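## Task

A free-standing wooden chest with seven shallow drawers sits on the table, and its uppermost drawer contains three small round tea tins. Pull that drawer open and put one tin on the table so that all of it rests on the table top, upright or on its side. When finished, the other two tins must still be in that drawer, all seven drawers must be closed, the chest must not have moved from its spot, and nothing may still be in motion. It does not count if the robot is what holds anything in place, so release everything and pull the hands away.

## Robot and tools

Robot: two arms, left_arm and right_arm, facing each other across the table. left_arm's base is on the +y side. The names do not refer to image sides. Each arm carries an identical five-finger right hand, so all hand axes and numbers mean the same on both.

World frame: origin on the table top, halfway between the two bases. z = 0 is the table surface and +z is up. Results report each hand point's position in metres and its orientation as a wxyz quaternion, plus velocities. Reported positions can be a little off, more so at long reach.

Hand point: a spot 0.05 m in front of the palm, where index pad and thumb tip meet in a pinch. Its +z runs along the straightened fingers, which extend 0.06-0.07 m past it. +y points out of the palm. +x runs across the palm toward the little finger. A wrist bracket on the little-finger side sticks out 0.03 m beyond the point along +y and can collide with things.

Row format: every command is one row of 28 numbers, each in [-1, 1], even if only one arm moves. The first 14 are left_arm, the last 14 are right_arm. Per arm, in order: dx, dy, dz, rx, ry, rz, then little, ring, middle, index, thumb_bend, thumb_turn, force_limit, speed.

The first six numbers are an offset, not a pose. They are measured in the hand point's own axes, from its pose in the latest result that showed it. In a second or later call within one reply, or before any result in the scene, they are measured from where the hand is when the action begins. 1.0 means 0.6 m of travel or 180 degrees. rx, ry, rz form one rotation vector. All zeros means go back to that reference pose; it is not a hold. Each control step the commanded pose is clipped to 100 mm and 16 degrees from the measured pose.

Hand numbers are absolute targets. Fingers and thumb_bend: +1 straight, -1 fully curled. thumb_turn: +1 beside the palm, -1 across in front of it. A pinch is roughly index -0.22, thumb_bend -0.75, thumb_turn -0.57. force_limit runs linearly from about 0 N at -1 to 10 N at +1 (15 N for thumb motors); it only limits closing. speed runs from near zero at -1 to full at +1, where a full stroke takes 0.6 s. For a soft grip close at speed -0.9 or lower. No value means unchanged: to keep a hand as it is, resend its last eight numbers, or at first its hand_measured six plus hand_force_limit and hand_speed. With the thumb turned fully in front, the hand wraps objects 0.035-0.08 m wide.

Tools:
- execute_actions: actions is an empty list (just report state), or a list with one item. Either {rows, steps}: 1-15 rows, up to 15 steps of 1/30 s, one row per step with the last row repeated; or {steps} alone, a wait of up to 300 steps counted from the previous result. pictures (true/false) sets whether images come back.
- move: target is one 28-number row with offsets as above. Each hand goes in a straight line to its target, both finishing together, taking 0.5-10 s. speed is in m/s, 0.002 to 0.5, default 0.25; turning is capped at twice that in rad/s. Optional stop_force, 9 to 40 N, shared by both arms, halts an arm's path once its wrist sensor feels that much extra push against the motion; that hand then backs off two steps and holds. It is not reliable if the hand rotates during the move, and should be omitted when moving a hand away from something it presses on. Paths ignore obstacles and the other arm.
- wait: seconds, 0 to 10.
- zoom_image: camera (cam_low, cam_left_wrist or cam_right_wrist) and region [x0, y0, x1, y1] in pixels, at most 504 by 504.
- show_instructions: no arguments; shows the reference pages.
- finished_scene: scene (1 or 2); ends that scene for good and starts the next.

Results: a state line per arm with pose and velocities; Wrist force and Wrist torque lines in each end effector's own axes (offset up to about 4 N, noise, saturating near 50 N; pressing on a surface gives force pointing back into the arm); hand_measured, hand_stopped_by (moving, target, force, stalled, fault), hand_load_n (positive when the finger is pushed open; loads near 0 mean the grip was lost), hand_force_limit, hand_speed. A move adds a 'move:' line with the outcome (done, off_target, moving, held, fault, contact) and limits such as paced or held, plus each hand's distance from its target. 'pose unreachable' and HELD mean the clearance check altered or blocked a command. 'Hand target' shows the pose each arm is now heading to. Cameras: cam_low, cam_left_wrist, cam_right_wrist, each 504x504.

Things to avoid: knocking or pushing anything off the table; dropping or slamming tins; shoving the loose chest out of place; the two arms touching hard, in any part including fingers and bracket; pushing into firm surfaces, since the arms are stiff and a small overshoot can trigger a stop. An outside force of 150 N, or a joint torque at its limit (133 N m for shoulder and elbow joints, 24.9 N m for wrist joints, held weight included), halts that arm for 10 s. Holding loads heats motors; a MOTOR HOT warning appears at 70 °C, and at 85 °C the arm is braked until it cools. Before ending, open the hands, move away, and check everything has stopped.

Each tool is called after "Emit:" as name(argument=value, ...) on one line, values as JSON.

Reference images:

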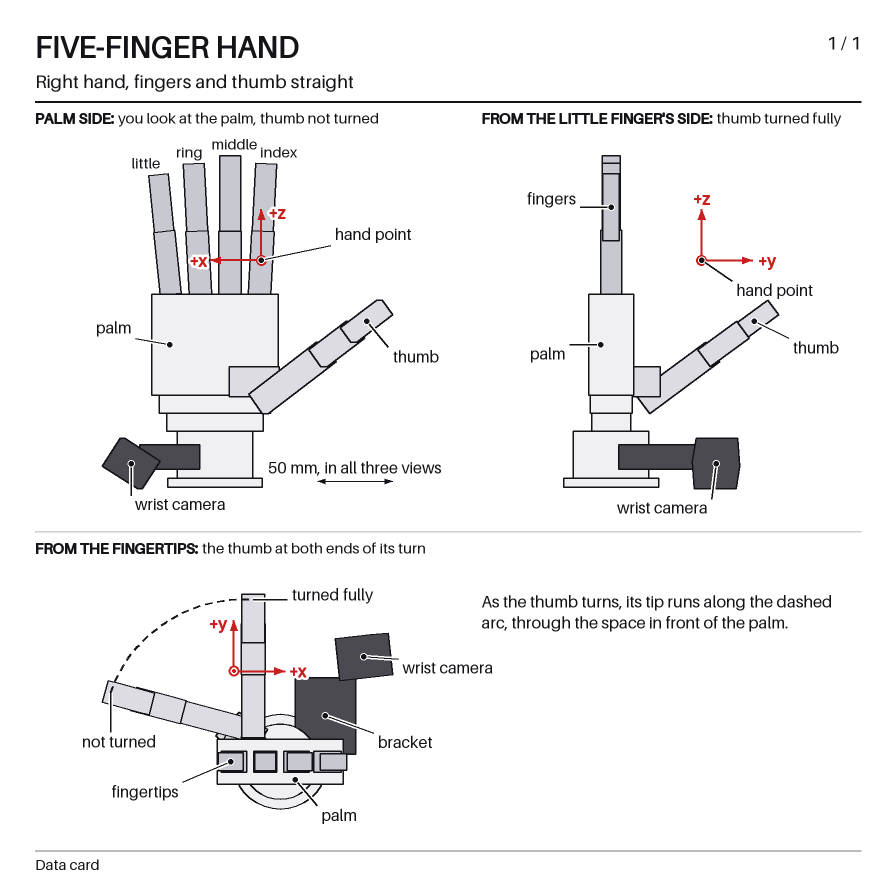

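## Session

Emit:
execute_actions(actions=[])

Scene clock: 0.00 s of 6600.00 s.
left_arm: end_effector_position=(+0.2717, +0.4169, +0.4896) hand_measured=(+1.000, +1.000, +1.000, +1.000, +1.000, +1.000) hand_load_n=(+0.0, +0.0, +0.0, +0.0, +0.0, +0.0) hand_stopped_by=(target, target, target, target, target, target) hand_force_limit=0.00 hand_speed=-0.80 end_effector_quat_wxyz=(+0.022, +0.407, +0.913, -0.012) end_effector_velocity=(+0.000, +0.000, +0.000) end_effector_angular_velocity=(+0.000, +0.000, +0.000) | right_arm: end_effector_position=(+0.1226, -0.2686, +0.4752) hand_measured=(+1.000, +1.000, +1.000, +1.000, +1.000, +1.000) hand_load_n=(+0.0, +0.0, +0.0, +0.0, +0.0, +0.0) hand_stopped_by=(target, target, target, target, target, target) hand_force_limit=0.00 hand_speed=-0.80 end_effector_quat_wxyz=(+0.010, -0.366, +0.931, -0.006) end_effector_velocity=(+0.000, -0.000, -0.000) end_effector_angular_velocity=(-0.000, +0.001, -0.002)
Joint positions: left_arm=[ 0.546 -1.735  1.311  1.946  1.559 -1.888] | right_arm=[-1.215 -1.729  1.348  1.932  1.584 -1.917]
Joint velocities: left_arm=[ 0. -0.  0.  0. -0. -0.] | right_arm=[-0.002  0.     0.001  0.    -0.     0.   ]
Wrist force (N, on the end effector, along its own x y z axes, offset not removed): no reading
Wrist torque (N m, same axes, about the end effector's origin, offset not removed): no reading
Hand target (left_arm): +0.272, +0.417, +0.490; +0.022, +0.407, +0.913, -0.012
Hand target (right_arm): +0.123, -0.269, +0.475; +0.010, -0.366, +0.931, -0.006

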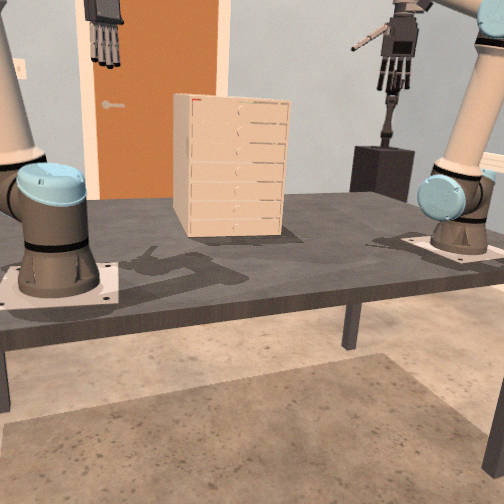

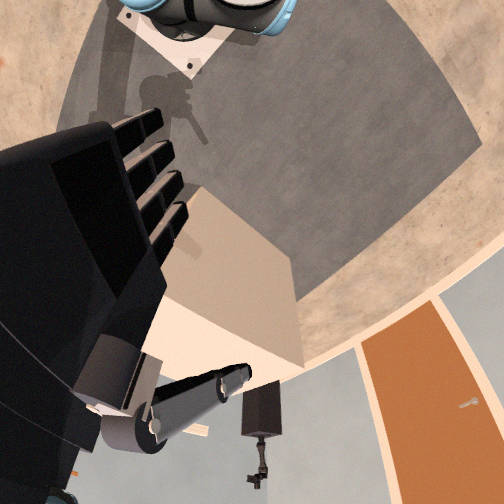

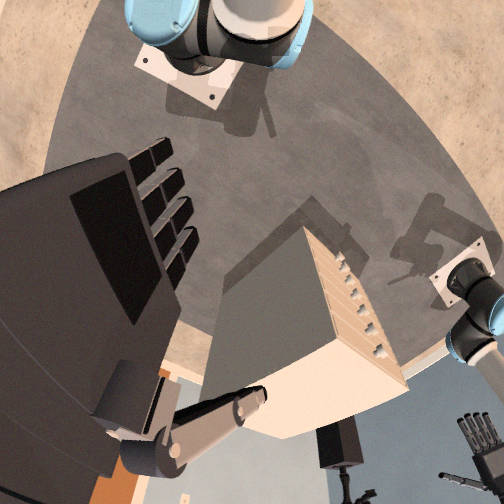

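Emit:
zoom_image(camera="cam_low", region=[150, 70, 320, 250])

Emit:
zoom_image(camera="cam_right_wrist", region=[190, 200, 440, 450])

Region (150, 70, 320, 250) of cam_low's 504x504 image, scaled by 2.800, with more detail than that image has.

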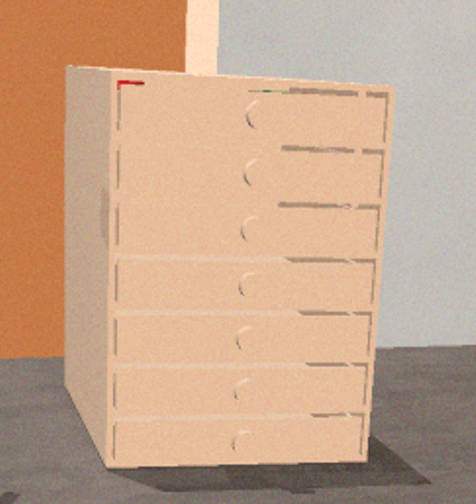

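Region (190, 200, 440, 450) of cam_right_wrist's 504x504 image, scaled by 2.016, with more detail than that image has.

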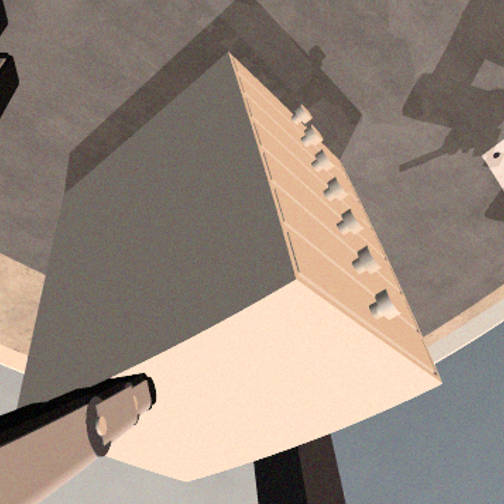

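Emit:
zoom_image(camera="cam_left_wrist", region=[120, 160, 370, 410])

Region (120, 160, 370, 410) of cam_left_wrist's 504x504 image, scaled by 2.016, with more detail than that image has.

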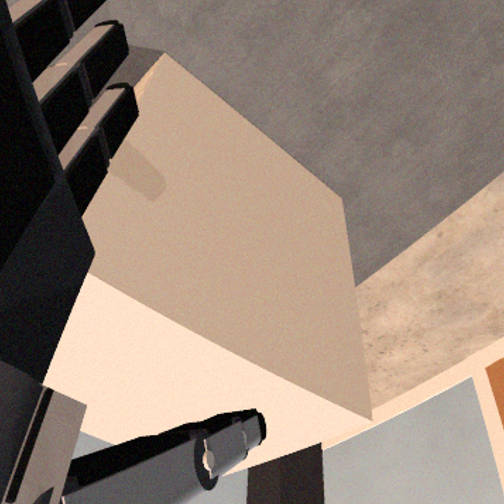

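Emit:
zoom_image(camera="cam_low", region=[170, 85, 300, 150])

Region (170, 85, 300, 150) of cam_low's 504x504 image, scaled by 3.877, with more detail than that image has.

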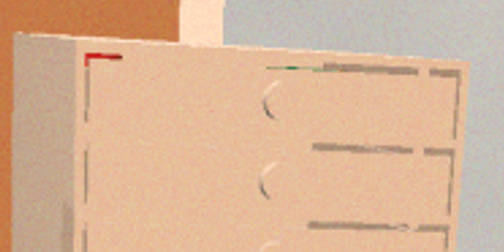

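Emit:
move(target=[-0.2588,-0.5718,0.2615,0.0054,0.0155,0.2632, 1,1,1,0.3,0.0,-0.57,0.0,0.5, -0.5113,0.1388,0.0633,0.0109,-0.0824,-0.2648, -1,-1,-1,-1,-1,1,0.0,0.6], speed=0.3)

Scene clock: 122.17 s of 6600.00 s.
left_arm: end_effector_position=(+0.1242, +0.0664, +0.3417) hand_measured=(+1.000, +1.000, +1.000, +0.300, +0.000, -0.570) hand_load_n=(+0.0, +0.0, +0.0, +0.0, +0.0, +0.0) hand_stopped_by=(target, target, target, target, target, target) hand_force_limit=0.00 hand_speed=0.50 end_effector_quat_wxyz=(-0.000, +0.740, +0.673, -0.001) end_effector_velocity=(-0.000, -0.001, -0.000) end_effector_angular_velocity=(-0.000, -0.001, -0.003) | right_arm: end_effector_position=(+0.2908, -0.0005, +0.4383) hand_measured=(-1.000, -1.000, -1.000, -1.000, -1.000, +1.000) hand_load_n=(+0.0, +0.0, +0.0, +0.0, +0.0, +0.0) hand_stopped_by=(target, target, target, target, target, target) hand_force_limit=0.00 hand_speed=0.60 end_effector_quat_wxyz=(+0.155, -0.698, +0.698, +0.033) end_effector_velocity=(+0.002, +0.001, +0.001) end_effector_angular_velocity=(+0.009, -0.002, -0.003)
Joint positions: left_arm=[-0.027 -1.291  1.237  1.624  1.572 -1.635] | right_arm=[-0.909 -0.749  0.036  1.977  1.483 -2.419]
Joint velocities: left_arm=[ 0.     0.003 -0.004  0.001 -0.001  0.003] | right_arm=[-0.003  0.012 -0.028  0.008 -0.005  0.001]
Wrist force (N, on the end effector, along its own x y z axes, offset not removed): left_arm=[0.5 -0.2 2.2] | right_arm=[4.3 0.1 -3.8]
Wrist torque (N m, same axes, about the end effector's origin, offset not removed): left_arm=[0.02 -0.23 0.02] | right_arm=[0.17 -0.56 0.55]
Hand target (left_arm): +0.124, +0.066, +0.342; -0.000, +0.740, +0.673, -0.001
Hand target (right_arm): +0.291, -0.000, +0.438; -0.156, +0.698, -0.698, -0.033
Off the commanded pose (left_arm): 0.001 m, 0 deg.
Off the commanded pose (right_arm): 0.002 m, 3 deg.
elbow stopped short (right arm): the move would have taken joint 3 (elbow) straighter than the controller allows; a more bent joint 3 avoids this.
After step 90, 117.00 s passed at rest.
move: off_target (right_arm)
camera_calibration (this result's frames):
cam_left_wrist: T_world_to_cam=[[0.987661, -0.154396, -0.0262345, -0.103412], [-0.113266, -0.819907, 0.561181, -0.126597], [-0.108154, -0.551285, -0.827277, 0.458407], [0, 0, 0, 1]] pos_world=[0.137376, 0.132948, 0.447561]
cam_right_wrist: T_world_to_cam=[[-0.968418, 0.178322, -0.174266, 0.370729], [-0.00138881, 0.695057, 0.718953, -0.302913], [0.24933, 0.696489, -0.672858, 0.356821], [0, 0, 0, 1]] pos_world=[0.269634, -0.104089, 0.522476]

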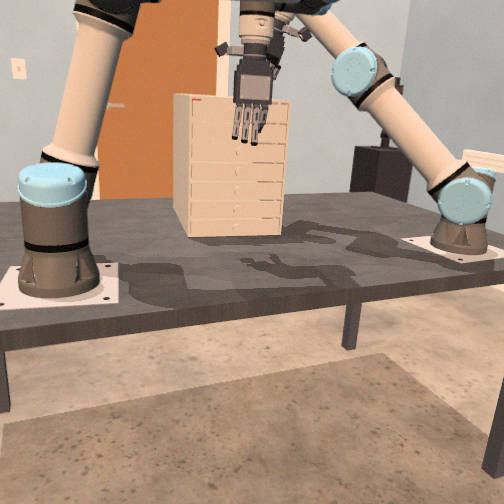

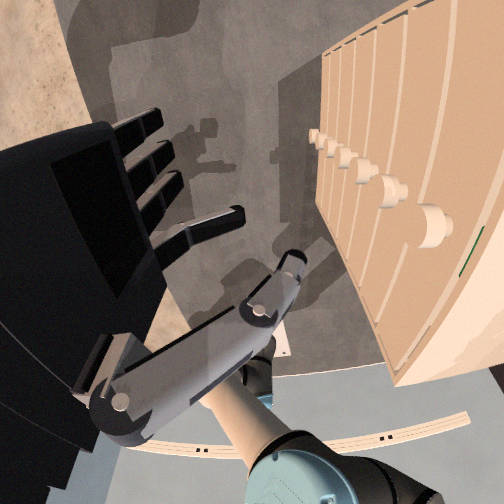

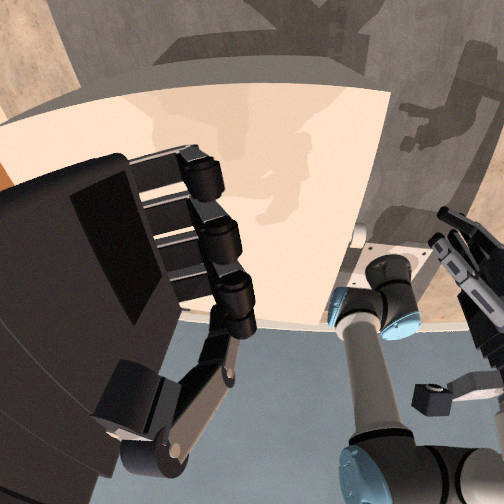

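Emit:
zoom_image(camera="cam_left_wrist", region=[340, 140, 500, 300])

Emit:
move(target=[0,0,0,0,0,0, 1,1,1,0.3,0.0,-0.57,0.0,0.5, 0.0333,0.0192,0.0575,0,0,0, -1,-1,-1,-1,-1,1,0.0,0.6], speed=0.08)

Region (340, 140, 500, 300) of cam_left_wrist's 504x504 image, scaled by 3.150, with more detail than that image has.

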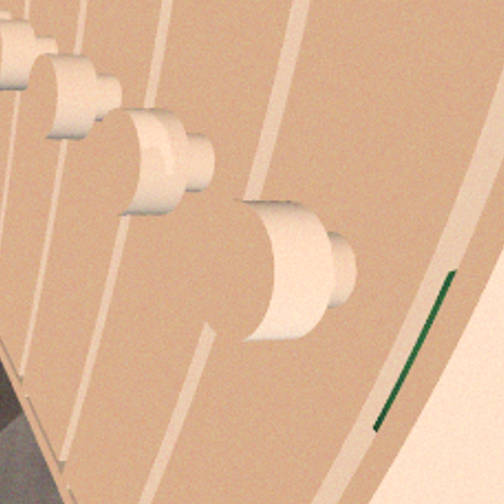

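Scene clock: 134.43 s of 6600.00 s.
left_arm: end_effector_position=(+0.1242, +0.0664, +0.3417) hand_measured=(+1.000, +1.000, +1.000, +0.300, +0.000, -0.570) hand_load_n=(+0.0, +0.0, +0.0, +0.0, +0.0, +0.0) hand_stopped_by=(target, target, target, target, target, target) hand_force_limit=0.00 hand_speed=0.50 end_effector_quat_wxyz=(-0.000, +0.740, +0.673, -0.001) end_effector_velocity=(+0.000, +0.000, -0.000) end_effector_angular_velocity=(+0.001, -0.001, +0.001) | right_arm: end_effector_position=(+0.2859, -0.0104, +0.3986) hand_measured=(-1.000, -1.000, -1.000, -1.000, -1.000, +1.000) hand_load_n=(+0.0, +0.0, +0.0, +0.0, +0.0, +0.0) hand_stopped_by=(target, target, target, target, target, target) hand_force_limit=0.00 hand_speed=0.60 end_effector_quat_wxyz=(+0.155, -0.699, +0.698, +0.032) end_effector_velocity=(+0.001, -0.000, -0.001) end_effector_angular_velocity=(+0.014, -0.007, -0.002)
Joint positions: left_arm=[-0.027 -1.291  1.237  1.624  1.572 -1.635] | right_arm=[-0.917 -0.982  0.583  1.665  1.481 -2.427]
Joint velocities: left_arm=[ 0.     0.     0.     0.001 -0.001 -0.001] | right_arm=[-0.004 -0.017  0.029 -0.027 -0.007 -0.   ]
Wrist force (N, on the end effector, along its own x y z axes, offset not removed): left_arm=[0.2 0.7 0.5] | right_arm=[1.3 0.9 -3.9]
Wrist torque (N m, same axes, about the end effector's origin, offset not removed): left_arm=[0.21 -0.16 0.00] | right_arm=[0.38 0.04 0.20]
Hand target (left_arm): +0.124, +0.066, +0.342; -0.000, +0.740, +0.673, -0.001
Hand target (right_arm): +0.286, -0.010, +0.398; -0.155, +0.698, -0.698, -0.033
Off the commanded pose (left_arm): 0.000 m, 0 deg.
Off the commanded pose (right_arm): 0.000 m, 0 deg.
After step 90, 8.23 s passed at rest.
move: done
camera_calibration (this result's frames):
cam_left_wrist: T_world_to_cam=[[0.987666, -0.154357, -0.0262594, -0.103418], [-0.113225, -0.819942, 0.561138, -0.12657], [-0.108146, -0.551243, -0.827306, 0.458424], [0, 0, 0, 1]] pos_world=[0.137389, 0.13296, 0.447565]
cam_right_wrist: T_world_to_cam=[[-0.96856, 0.177746, -0.174065, 0.360804], [-0.00131233, 0.69601, 0.718031, -0.267155], [0.248778, 0.695685, -0.673893, 0.338721], [0, 0, 0, 1]] pos_world=[0.264844, -0.113832, 0.482891]

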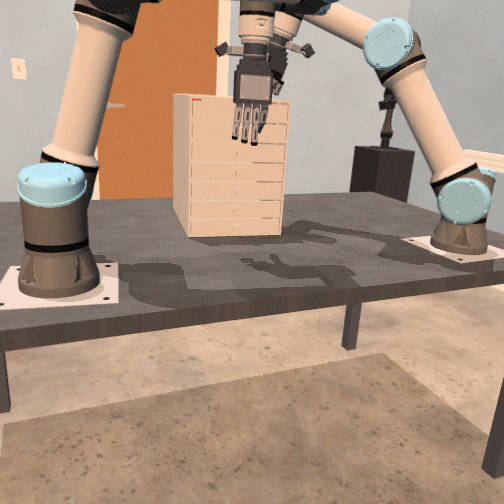

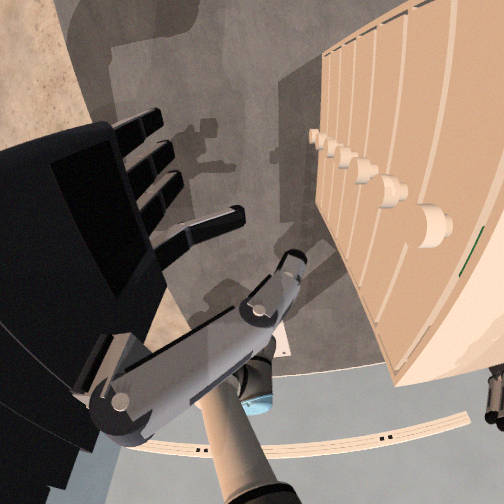

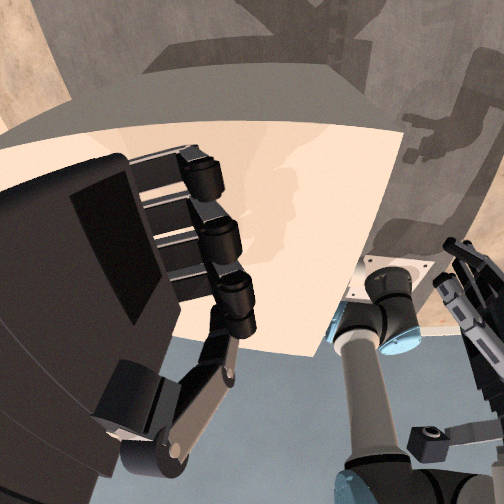

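Emit:
move(target=[0.0022,0.0935,0.0083,0,0,0, 1,1,1,0.3,-0.4,-0.57,0.0,0.5, 0.0175,0.0114,0.0633,0,0,0, -1,-1,-1,-1,-1,1,0.0,0.6], speed=0.012, stop_force=15)

Scene clock: 176.17 s of 6600.00 s.
left_arm: end_effector_position=(+0.1800, +0.0623, +0.3367) hand_measured=(+1.000, +1.000, +1.000, +0.300, -0.400, -0.570) hand_load_n=(+0.0, +0.0, +0.0, +0.0, +0.0, +0.0) hand_stopped_by=(target, target, target, target, target, target) hand_force_limit=0.00 hand_speed=0.50 end_effector_quat_wxyz=(-0.000, +0.740, +0.673, -0.001) end_effector_velocity=(+0.002, -0.000, -0.000) end_effector_angular_velocity=(-0.001, -0.001, +0.000) | right_arm: end_effector_position=(+0.2859, -0.0104, +0.3856) hand_measured=(-1.000, -1.000, -1.000, -1.000, -1.000, +1.000) hand_load_n=(-4.0, +0.0, +0.0, +0.0, +0.0, +0.0) hand_stopped_by=(target, target, target, target, target, target) hand_force_limit=0.00 hand_speed=0.60 end_effector_quat_wxyz=(+0.155, -0.698, +0.698, +0.032) end_effector_velocity=(+0.000, -0.000, -0.001) end_effector_angular_velocity=(-0.001, +0.000, -0.000)
Joint positions: left_arm=[ 0.107 -1.249  1.195  1.625  1.572 -1.501] | right_arm=[-0.917 -1.003  0.652  1.616  1.481 -2.427]
Joint velocities: left_arm=[ 0.005  0.002 -0.003  0.    -0.001  0.005] | right_arm=[ 0.     0.001  0.     0.     0.001 -0.   ]
Wrist force (N, on the end effector, along its own x y z axes, offset not removed): left_arm=[0.1 -1.5 0.8] | right_arm=[-4.0 -4.8 -16.4]
Wrist torque (N m, same axes, about the end effector's origin, offset not removed): left_arm=[-0.19 -0.06 -0.13] | right_arm=[0.52 1.08 -0.38]
Hand target (left_arm): +0.180, +0.062, +0.337; -0.000, +0.740, +0.673, -0.001
Hand target (right_arm): +0.286, -0.010, +0.386; -0.155, +0.698, -0.698, -0.032
Off the commanded pose (left_arm): 0.000 m, 0 deg.
Off the commanded pose (right_arm): 0.027 m, 0 deg.
After step 90, 33.80 s passed at rest.
move: contact (right_arm)
camera_calibration (this result's frames):
cam_left_wrist: T_world_to_cam=[[0.987677, -0.154347, -0.0258946, -0.159407], [-0.113419, -0.819918, 0.561134, -0.120749], [-0.107841, -0.551282, -0.82732, 0.458027], [0, 0, 0, 1]] pos_world=[0.193141, 0.128893, 0.442563]
cam_right_wrist: T_world_to_cam=[[-0.968454, 0.178126, -0.174263, 0.358637], [-0.00140915, 0.695389, 0.718632, -0.258005], [0.249188, 0.696208, -0.673201, 0.329597], [0, 0, 0, 1]] pos_world=[0.264829, -0.113937, 0.469793]

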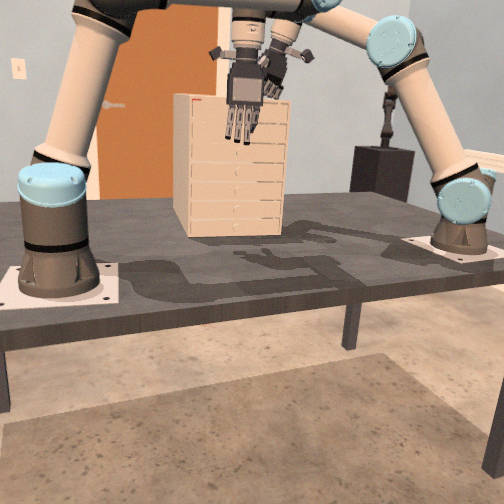

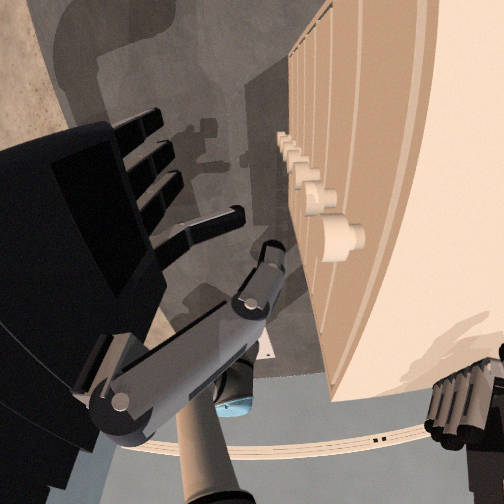

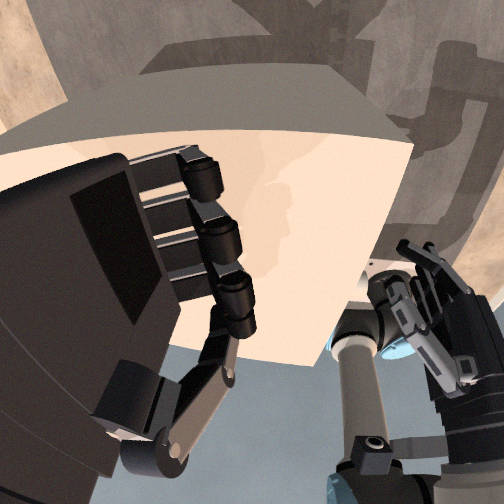

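Emit:
zoom_image(camera="cam_left_wrist", region=[210, 160, 390, 340])

Region (210, 160, 390, 340) of cam_left_wrist's 504x504 image, scaled by 2.800, with more detail than that image has.

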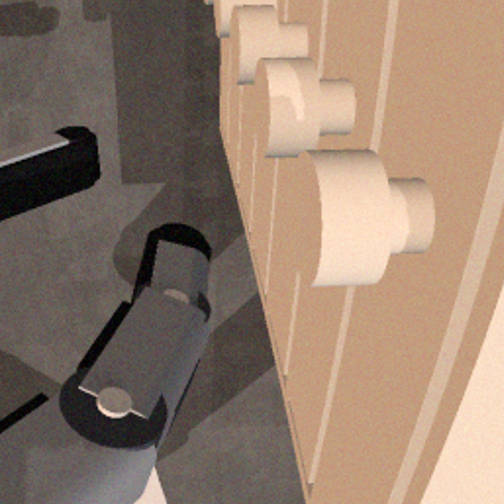

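Emit:
move(target=[0,0,-0.025,-0.111,0,0, 1,1,1,0.3,-0.4,-0.57,0.0,0.5, 0,0,0,0,0,0, -1,-1,-1,-1,-1,1,0.0,0.6], speed=0.15)

Scene clock: 227.40 s of 6600.00 s.
left_arm: end_effector_position=(+0.1800, +0.0623, +0.3516) hand_measured=(+1.000, +1.000, +1.000, +0.300, -0.400, -0.570) hand_load_n=(+0.0, +0.0, +0.0, +0.0, +0.0, +0.0) hand_stopped_by=(target, target, target, target, target, target) hand_force_limit=0.00 hand_speed=0.50 end_effector_quat_wxyz=(+0.128, +0.729, +0.663, +0.115) end_effector_velocity=(+0.000, -0.000, +0.001) end_effector_angular_velocity=(-0.005, -0.013, +0.001) | right_arm: end_effector_position=(+0.2859, -0.0104, +0.3856) hand_measured=(-1.000, -1.000, -1.000, -1.000, -1.000, +1.000) hand_load_n=(-4.0, +0.0, +0.0, +0.0, +0.0, +0.0) hand_stopped_by=(target, target, target, target, target, target) hand_force_limit=0.00 hand_speed=0.60 end_effector_quat_wxyz=(+0.155, -0.698, +0.698, +0.032) end_effector_velocity=(+0.000, +0.000, +0.001) end_effector_angular_velocity=(+0.002, -0.001, -0.000)
Joint positions: left_arm=[-0.091 -1.31   1.338  1.587  1.228 -1.706] | right_arm=[-0.917 -1.003  0.652  1.616  1.481 -2.427]
Joint velocities: left_arm=[-0.006 -0.003  0.006 -0.002 -0.013 -0.009] | right_arm=[-0.    -0.    -0.002  0.    -0.001  0.   ]
Wrist force (N, on the end effector, along its own x y z axes, offset not removed): left_arm=[0.3 -0.6 -0.9] | right_arm=[-2.8 -1.6 -16.9]
Wrist torque (N m, same axes, about the end effector's origin, offset not removed): left_arm=[0.16 -0.17 -0.07] | right_arm=[0.89 0.93 -0.01]
Hand target (left_arm): +0.180, +0.062, +0.352; +0.128, +0.729, +0.663, +0.116
Hand target (right_arm): +0.286, -0.010, +0.386; -0.155, +0.698, -0.698, -0.032
Off the commanded pose (left_arm): 0.000 m, 0 deg.
Off the commanded pose (right_arm): 0.000 m, 0 deg.
After step 90, 46.67 s passed at rest.
move: done
camera_calibration (this result's frames):
cam_left_wrist: T_world_to_cam=[[0.937292, -0.149333, 0.314933, -0.270039], [-0.301188, -0.801754, 0.516213, -0.080663], [0.175412, -0.578697, -0.796455, 0.410249], [0, 0, 0, 1]] pos_world=[0.156849, 0.132412, 0.453428]
cam_right_wrist: T_world_to_cam=[[-0.968453, 0.178133, -0.17426, 0.358636], [-0.00140205, 0.695387, 0.718634, -0.258008], [0.249191, 0.696208, -0.6732, 0.329596], [0, 0, 0, 1]] pos_world=[0.264828, -0.113936, 0.469794]

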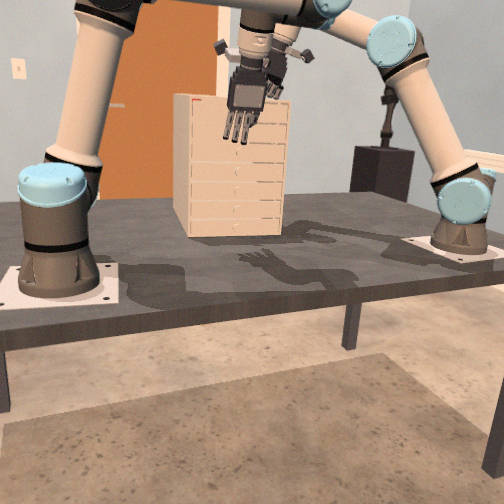

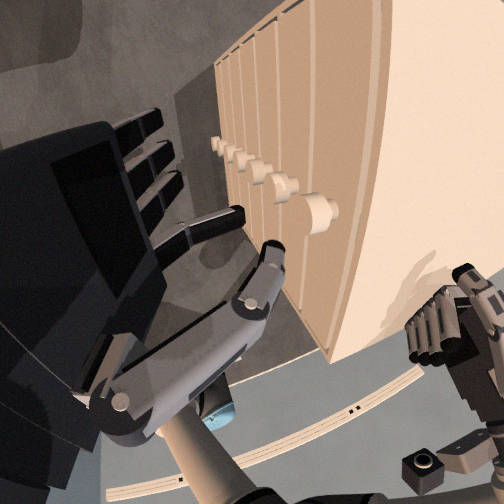

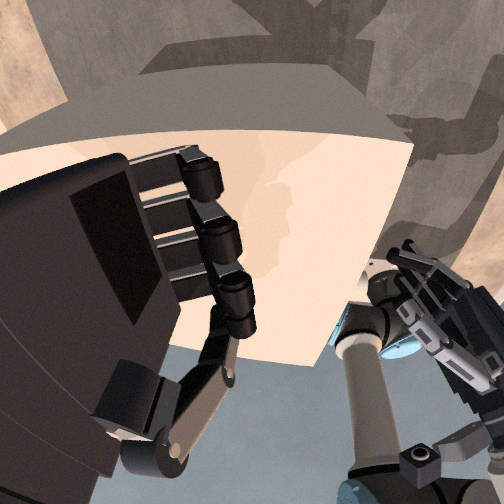

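Emit:
move(target=[0,0.0564,0.0205,0,0,0, 1,1,1,0.3,-0.4,-0.57,0.0,0.5, 0,0,0,0,0,0, -1,-1,-1,-1,-1,1,0.0,0.6], speed=0.015, stop_force=9)

Emit:
zoom_image(camera="cam_left_wrist", region=[190, 150, 370, 330])

Scene clock: 237.43 s of 6600.00 s.
left_arm: end_effector_position=(+0.2156, +0.0589, +0.3515) hand_measured=(+1.000, +1.000, +1.000, +0.300, -0.400, -0.570) hand_load_n=(+0.0, +0.0, +0.0, +0.0, +0.0, +0.0) hand_stopped_by=(target, target, target, target, target, target) hand_force_limit=0.00 hand_speed=0.50 end_effector_quat_wxyz=(+0.128, +0.729, +0.663, +0.115) end_effector_velocity=(+0.002, -0.001, -0.000) end_effector_angular_velocity=(+0.000, +0.000, -0.002) | right_arm: end_effector_position=(+0.2859, -0.0104, +0.3856) hand_measured=(-1.000, -1.000, -1.000, -1.000, -1.000, +1.000) hand_load_n=(-4.0, +0.0, +0.0, +0.0, +0.0, +0.0) hand_stopped_by=(target, target, target, target, target, target) hand_force_limit=0.00 hand_speed=0.60 end_effector_quat_wxyz=(+0.155, -0.698, +0.698, +0.032) end_effector_velocity=(+0.000, -0.000, -0.000) end_effector_angular_velocity=(-0.001, +0.001, -0.001)
Joint positions: left_arm=[-0.003 -1.288  1.303  1.57   1.225 -1.613] | right_arm=[-0.917 -1.003  0.652  1.616  1.481 -2.427]
Joint velocities: left_arm=[ 0.005  0.003 -0.003 -0.002  0.     0.007] | right_arm=[-0.001 -0.     0.001  0.     0.    -0.   ]
Wrist force (N, on the end effector, along its own x y z axes, offset not removed): left_arm=[0.0 -0.5 0.3] | right_arm=[-1.9 -5.2 -14.9]
Wrist torque (N m, same axes, about the end effector's origin, offset not removed): left_arm=[0.03 0.01 -0.15] | right_arm=[0.25 0.67 0.00]
Hand target (left_arm): +0.216, +0.059, +0.352; +0.128, +0.729, +0.663, +0.115
Hand target (right_arm): +0.286, -0.010, +0.386; -0.155, +0.698, -0.698, -0.032
Off the commanded pose (left_arm): 0.000 m, 0 deg.
Off the commanded pose (right_arm): 0.000 m, 0 deg.
After step 90, 4.37 s passed at rest.
move: done
camera_calibration (this result's frames):
cam_left_wrist: T_world_to_cam=[[0.937211, -0.149307, 0.315187, -0.304049], [-0.301315, -0.80173, 0.516176, -0.0726221], [0.175626, -0.578736, -0.796379, 0.401881], [0, 0, 0, 1]] pos_world=[0.192495, 0.128963, 0.453367]
cam_right_wrist: T_world_to_cam=[[-0.968453, 0.178134, -0.174261, 0.358636], [-0.00140197, 0.695387, 0.718634, -0.258008], [0.249191, 0.696208, -0.6732, 0.329596], [0, 0, 0, 1]] pos_world=[0.264828, -0.113936, 0.469794]

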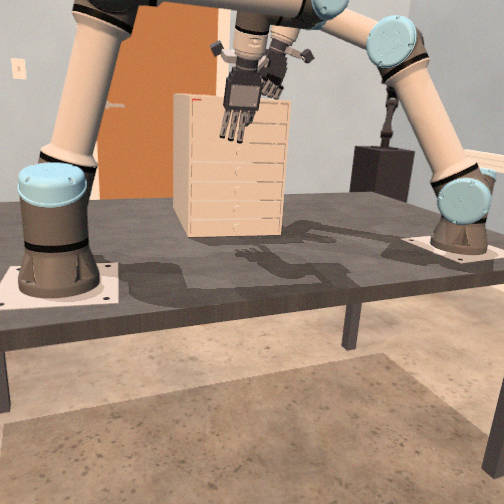

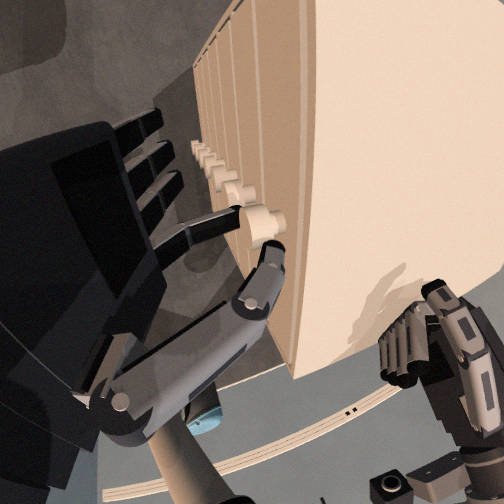

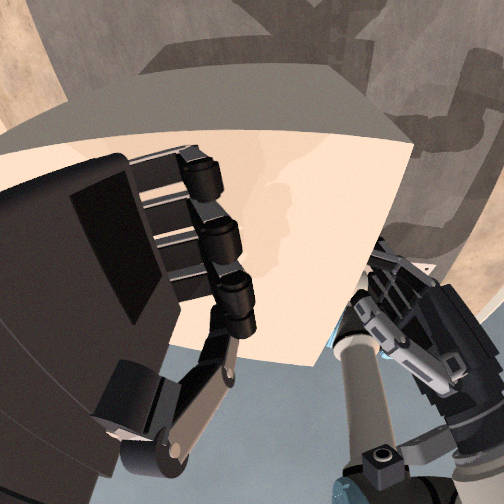

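Region (190, 150, 370, 330) of cam_left_wrist's 504x504 image, scaled by 2.800, with more detail than that image has.

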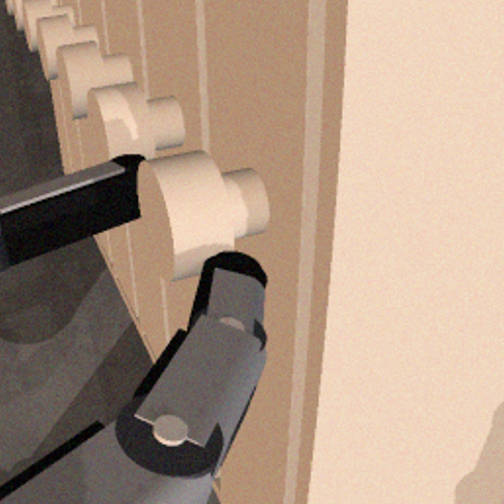

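Emit:
move(target=[0,0.011,0.004,0,0,0, 1,1,1,0.3,-0.4,-0.57,0.0,0.5, 0,0,0,0,0,0, -1,-1,-1,-1,-1,1,0.0,0.6], speed=0.015, stop_force=9)

Emit:
move(target=[0,0,0,0,0,0, 1,1,1,-0.3,-0.7,-0.57,0.2,-0.6, 0,0,0,0,0,0, -1,-1,-1,-1,-1,1,0.0,0.6], speed=0.015)

Emit:
zoom_image(camera="cam_left_wrist", region=[190, 150, 370, 330])

Scene clock: 260.50 s of 6600.00 s.
left_arm: end_effector_position=(+0.2224, +0.0582, +0.3515) hand_measured=(+1.000, +1.000, +1.000, +0.300, -0.400, -0.570) hand_load_n=(+0.0, +0.0, +0.0, +0.0, +0.0, +0.0) hand_stopped_by=(target, target, target, target, target, target) hand_force_limit=0.00 hand_speed=0.50 end_effector_quat_wxyz=(+0.128, +0.729, +0.663, +0.115) end_effector_velocity=(+0.003, -0.000, +0.000) end_effector_angular_velocity=(+0.000, -0.001, +0.000) | right_arm: end_effector_position=(+0.2859, -0.0104, +0.3856) hand_measured=(-1.000, -1.000, -1.000, -1.000, -1.000, +1.000) hand_load_n=(-4.0, +0.0, +0.0, +0.0, +0.0, +0.0) hand_stopped_by=(target, target, target, target, target, target) hand_force_limit=0.00 hand_speed=0.60 end_effector_quat_wxyz=(+0.155, -0.698, +0.698, +0.032) end_effector_velocity=(-0.001, +0.000, -0.000) end_effector_angular_velocity=(-0.000, +0.000, +0.001)
Joint positions: left_arm=[ 0.014 -1.284  1.295  1.567  1.225 -1.596] | right_arm=[-0.917 -1.003  0.652  1.616  1.481 -2.427]
Joint velocities: left_arm=[ 0.006  0.002 -0.003 -0.001 -0.001  0.006] | right_arm=[ 0.002  0.     0.    -0.     0.     0.   ]
Wrist force (N, on the end effector, along its own x y z axes, offset not removed): left_arm=[0.2 -0.5 1.1] | right_arm=[1.9 -3.5 -15.8]
Wrist torque (N m, same axes, about the end effector's origin, offset not removed): left_arm=[-0.04 -0.10 -0.14] | right_arm=[0.63 -0.06 0.22]
Hand target (left_arm): +0.223, +0.058, +0.352; +0.128, +0.729, +0.663, +0.115
Hand target (right_arm): +0.286, -0.010, +0.386; -0.155, +0.698, -0.698, -0.032
Off the commanded pose (left_arm): 0.000 m, 0 deg.
Off the commanded pose (right_arm): 0.000 m, 0 deg.
After step 90, 19.37 s passed at rest.
move: done
camera_calibration (this result's frames):
cam_left_wrist: T_world_to_cam=[[0.937196, -0.149293, 0.31524, -0.310478], [-0.301334, -0.801729, 0.516167, -0.071097], [0.175677, -0.578742, -0.796364, 0.400296], [0, 0, 0, 1]] pos_world=[0.199232, 0.128315, 0.453354]
cam_right_wrist: T_world_to_cam=[[-0.968453, 0.178134, -0.174261, 0.358636], [-0.00140195, 0.695387, 0.718634, -0.258009], [0.249191, 0.696208, -0.6732, 0.329596], [0, 0, 0, 1]] pos_world=[0.264828, -0.113936, 0.469794]

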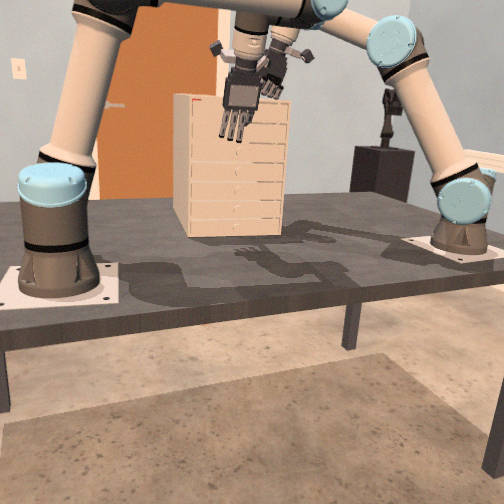

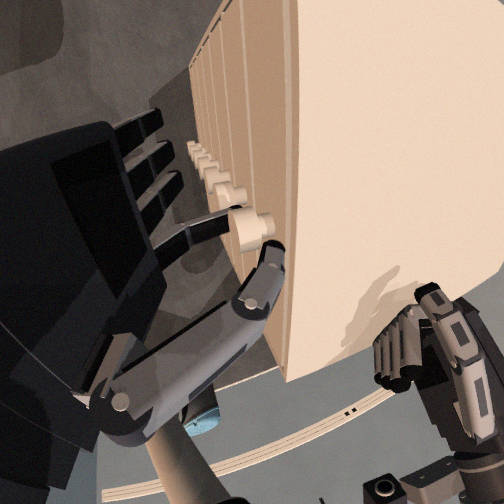

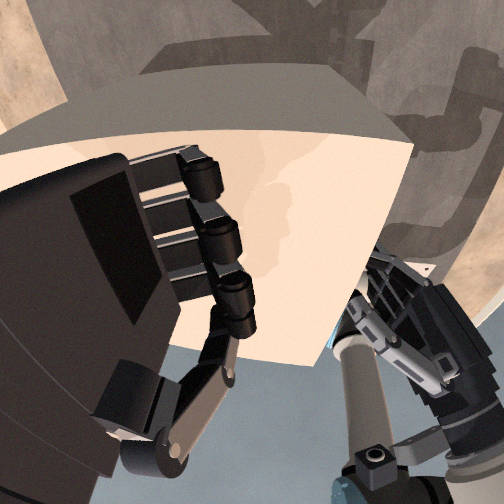

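Scene clock: 261.23 s of 6600.00 s.
left_arm: end_effector_position=(+0.2224, +0.0582, +0.3515) hand_measured=(+1.000, +1.000, +1.000, +0.062, -0.580, -0.570) hand_load_n=(+0.0, +0.0, +0.0, +11.5, +9.5, +0.0) hand_stopped_by=(target, target, target, force, force, target) hand_force_limit=0.20 hand_speed=-0.60 end_effector_quat_wxyz=(+0.128, +0.729, +0.663, +0.115) end_effector_velocity=(-0.000, -0.000, -0.001) end_effector_angular_velocity=(+0.004, +0.001, -0.000) | right_arm: end_effector_position=(+0.2859, -0.0104, +0.3856) hand_measured=(-1.000, -1.000, -1.000, -1.000, -1.000, +1.000) hand_load_n=(-4.0, +0.0, +0.0, +0.0, +0.0, +0.0) hand_stopped_by=(target, target, target, target, target, target) hand_force_limit=0.00 hand_speed=0.60 end_effector_quat_wxyz=(+0.155, -0.698, +0.698, +0.032) end_effector_velocity=(-0.001, +0.000, +0.000) end_effector_angular_velocity=(+0.001, +0.000, +0.001)
Joint positions: left_arm=[ 0.014 -1.284  1.295  1.567  1.225 -1.596] | right_arm=[-0.917 -1.003  0.652  1.616  1.481 -2.427]
Joint velocities: left_arm=[-0.     0.002  0.001  0.001  0.001  0.   ] | right_arm=[ 0.001 -0.     0.    -0.    -0.001  0.001]
Wrist force (N, on the end effector, along its own x y z axes, offset not removed): left_arm=[-0.2 -1.4 1.1] | right_arm=[-2.0 -1.1 -15.9]
Wrist torque (N m, same axes, about the end effector's origin, offset not removed): left_arm=[0.13 -0.01 -0.08] | right_arm=[1.05 0.71 -0.11]
Hand target (left_arm): +0.222, +0.058, +0.352; +0.128, +0.729, +0.663, +0.115
Hand target (right_arm): +0.286, -0.010, +0.386; -0.155, +0.698, -0.698, -0.032
Off the commanded pose (left_arm): 0.000 m, 0 deg.
Off the commanded pose (right_arm): 0.000 m, 0 deg.
move: done
camera_calibration (this result's frames):
cam_left_wrist: T_world_to_cam=[[0.937196, -0.149289, 0.315239, -0.310476], [-0.301328, -0.801739, 0.516156, -0.0710948], [0.175683, -0.578729, -0.796372, 0.40027], [0, 0, 0, 1]] pos_world=[0.199234, 0.128298, 0.453334]
cam_right_wrist: T_world_to_cam=[[-0.968453, 0.178134, -0.17426, 0.358636], [-0.00140174, 0.695387, 0.718634, -0.258008], [0.249191, 0.696208, -0.6732, 0.329596], [0, 0, 0, 1]] pos_world=[0.264828, -0.113936, 0.469794]

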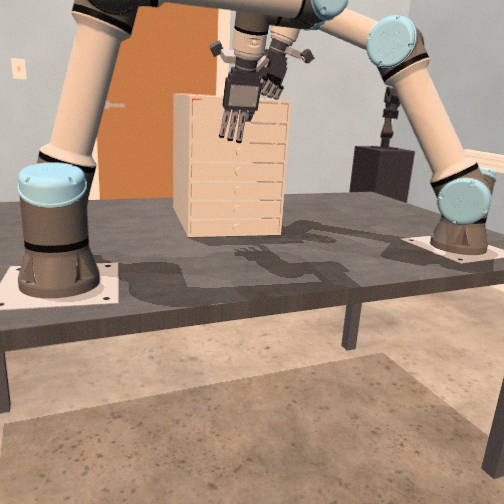

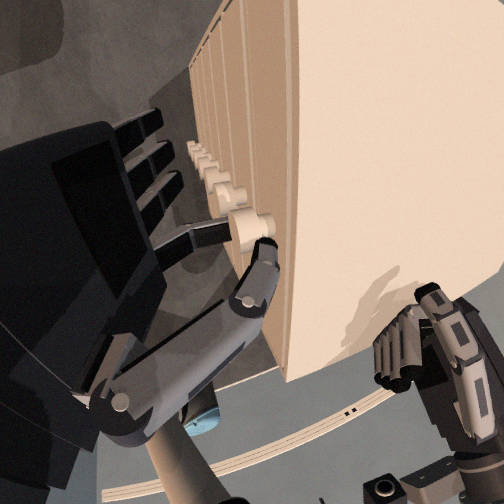

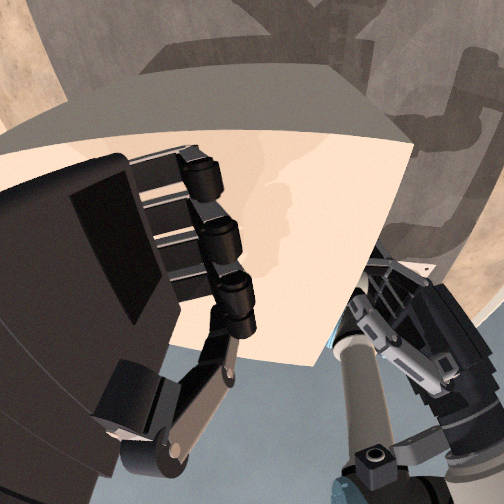

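Region (190, 150, 370, 330) of cam_left_wrist's 504x504 image, scaled by 2.800, with more detail than that image has.

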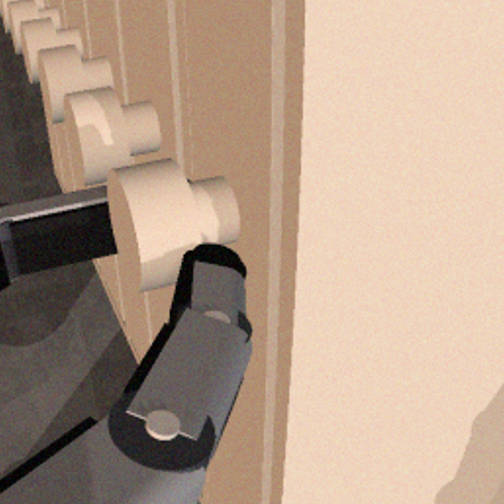

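Emit:
move(target=[0,-0.0626,-0.0228,0,0,0, 1,1,1,-0.3,-0.7,-0.57,0.2,-0.6, 0,0,0,0,0,0, -1,-1,-1,-1,-1,1,0.0,0.6], speed=0.02, stop_force=20)

Scene clock: 268.47 s of 6600.00 s.
left_arm: end_effector_position=(+0.1827, +0.0620, +0.3516) hand_measured=(+1.000, +1.000, +1.000, +0.062, -0.580, -0.570) hand_load_n=(+0.0, +0.0, +0.0, +11.5, +10.0, +0.0) hand_stopped_by=(target, target, target, force, force, target) hand_force_limit=0.20 hand_speed=-0.60 end_effector_quat_wxyz=(+0.128, +0.729, +0.663, +0.115) end_effector_velocity=(-0.002, +0.000, +0.000) end_effector_angular_velocity=(+0.002, -0.000, -0.000) | right_arm: end_effector_position=(+0.2859, -0.0104, +0.3856) hand_measured=(-1.000, -1.000, -1.000, -1.000, -1.000, +1.000) hand_load_n=(-4.0, +0.0, +0.0, +0.0, +0.0, +0.0) hand_stopped_by=(target, target, target, target, target, target) hand_force_limit=0.00 hand_speed=0.60 end_effector_quat_wxyz=(+0.155, -0.698, +0.698, +0.032) end_effector_velocity=(-0.000, +0.000, +0.000) end_effector_angular_velocity=(-0.000, -0.002, +0.001)
Joint positions: left_arm=[-0.084 -1.308  1.335  1.586  1.228 -1.699] | right_arm=[-0.917 -1.003  0.652  1.616  1.481 -2.427]
Joint velocities: left_arm=[-0.005 -0.001  0.001  0.004  0.    -0.005] | right_arm=[ 0.001 -0.    -0.001 -0.     0.002  0.   ]
Wrist force (N, on the end effector, along its own x y z axes, offset not removed): left_arm=[0.2 0.4 3.5] | right_arm=[-2.7 -4.2 -15.2]
Wrist torque (N m, same axes, about the end effector's origin, offset not removed): left_arm=[0.24 -0.09 -0.01] | right_arm=[0.53 0.64 -0.26]
Hand target (left_arm): +0.183, +0.062, +0.352; +0.128, +0.729, +0.663, +0.115
Hand target (right_arm): +0.286, -0.010, +0.386; -0.155, +0.698, -0.698, -0.032
Off the commanded pose (left_arm): 0.000 m, 0 deg.
Off the commanded pose (right_arm): 0.000 m, 0 deg.
After step 90, 1.93 s passed at rest.
move: done
camera_calibration (this result's frames):
cam_left_wrist: T_world_to_cam=[[0.937276, -0.149314, 0.314991, -0.272715], [-0.301203, -0.801762, 0.516193, -0.080037], [0.175473, -0.578691, -0.796446, 0.409583], [0, 0, 0, 1]] pos_world=[0.159631, 0.132131, 0.453428]
cam_right_wrist: T_world_to_cam=[[-0.968453, 0.178133, -0.17426, 0.358636], [-0.00140177, 0.695387, 0.718634, -0.258008], [0.249191, 0.696208, -0.6732, 0.329596], [0, 0, 0, 1]] pos_world=[0.264828, -0.113936, 0.469793]

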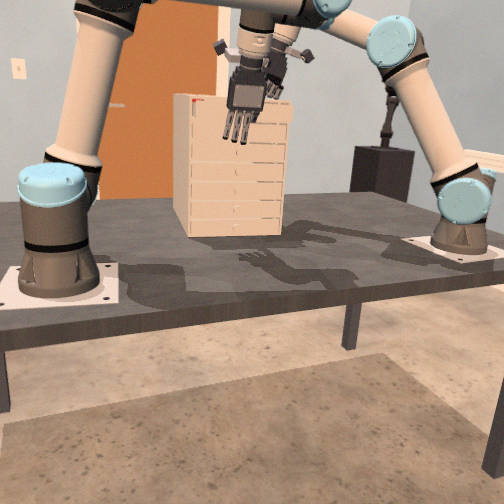

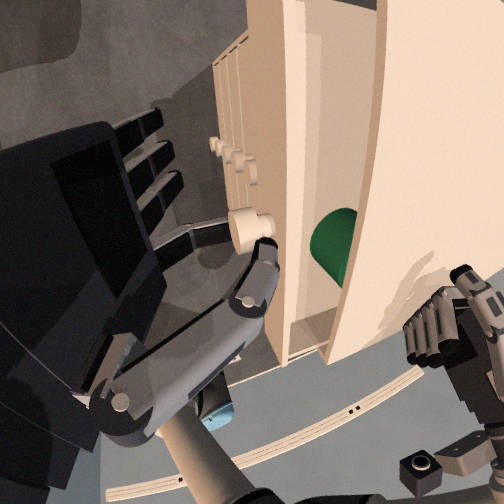

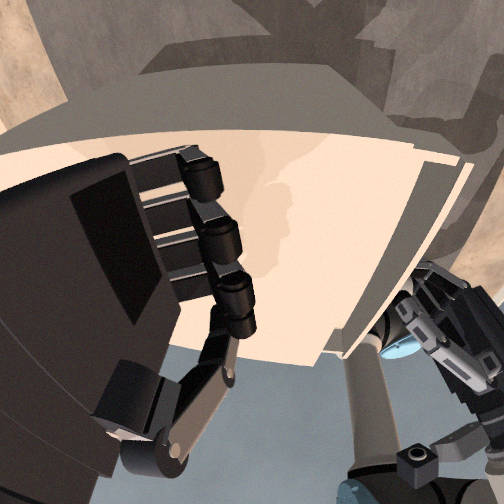

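Emit:
move(target=[0,-0.141,-0.0513,0,0,0, 1,1,1,-0.3,-0.7,-0.57,0.2,-0.6, 0,0,0,0,0,0, -1,-1,-1,-1,-1,1,0.0,0.6], speed=0.03, stop_force=20)

Scene clock: 275.63 s of 6600.00 s.
left_arm: end_effector_position=(+0.0933, +0.0707, +0.3517) hand_measured=(+1.000, +1.000, +1.000, +0.062, -0.580, -0.570) hand_load_n=(+0.0, +0.0, +0.0, +11.5, +10.0, +0.0) hand_stopped_by=(target, target, target, force, force, target) hand_force_limit=0.20 hand_speed=-0.60 end_effector_quat_wxyz=(+0.127, +0.729, +0.663, +0.115) end_effector_velocity=(-0.002, +0.001, +0.000) end_effector_angular_velocity=(-0.000, -0.000, +0.001) | right_arm: end_effector_position=(+0.2859, -0.0104, +0.3856) hand_measured=(-1.000, -1.000, -1.000, -1.000, -1.000, +1.000) hand_load_n=(-4.0, +0.0, +0.0, +0.0, +0.0, +0.0) hand_stopped_by=(target, target, target, target, target, target) hand_force_limit=0.00 hand_speed=0.60 end_effector_quat_wxyz=(+0.155, -0.698, +0.698, +0.032) end_effector_velocity=(+0.000, +0.000, -0.001) end_effector_angular_velocity=(-0.001, -0.001, -0.000)
Joint positions: left_arm=[-0.304 -1.331  1.382  1.638  1.246 -1.931] | right_arm=[-0.917 -1.003  0.652  1.616  1.481 -2.427]
Joint velocities: left_arm=[-0.005 -0.001  0.001  0.002  0.    -0.006] | right_arm=[ 0.     0.     0.001 -0.001  0.001  0.   ]
Wrist force (N, on the end effector, along its own x y z axes, offset not removed): left_arm=[-0.3 -0.2 2.5] | right_arm=[-2.9 -5.3 -17.1]
Wrist torque (N m, same axes, about the end effector's origin, offset not removed): left_arm=[0.22 0.01 -0.13] | right_arm=[0.53 0.84 -0.16]
Hand target (left_arm): +0.093, +0.071, +0.352; +0.127, +0.729, +0.663, +0.115
Hand target (right_arm): +0.286, -0.010, +0.386; -0.155, +0.698, -0.698, -0.032
Off the commanded pose (left_arm): 0.000 m, 0 deg.
Off the commanded pose (right_arm): 0.000 m, 0 deg.
After step 90, 0.83 s passed at rest.
move: done
camera_calibration (this result's frames):
cam_left_wrist: T_world_to_cam=[[0.937449, -0.149377, 0.314446, -0.18744], [-0.300925, -0.801846, 0.516224, -0.10014], [0.175026, -0.578558, -0.796641, 0.430554], [0, 0, 0, 1]] pos_world=[0.0702223, 0.140804, 0.453632]
cam_right_wrist: T_world_to_cam=[[-0.968453, 0.178134, -0.17426, 0.358636], [-0.00140178, 0.695387, 0.718634, -0.258009], [0.249191, 0.696208, -0.6732, 0.329595], [0, 0, 0, 1]] pos_world=[0.264828, -0.113936, 0.469794]

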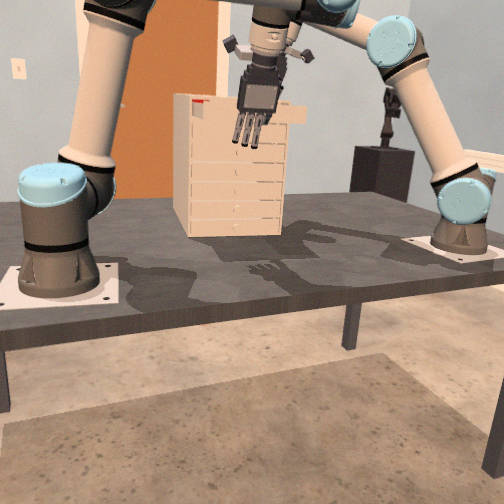

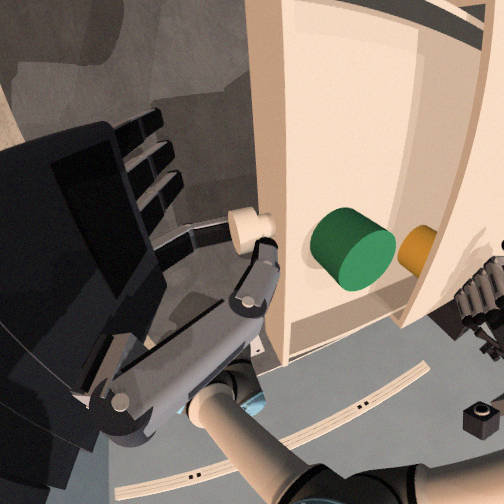

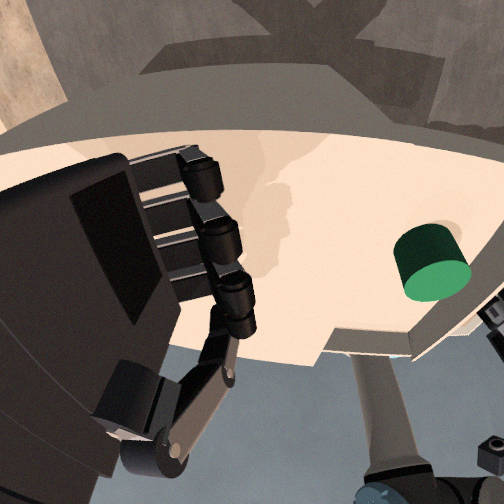

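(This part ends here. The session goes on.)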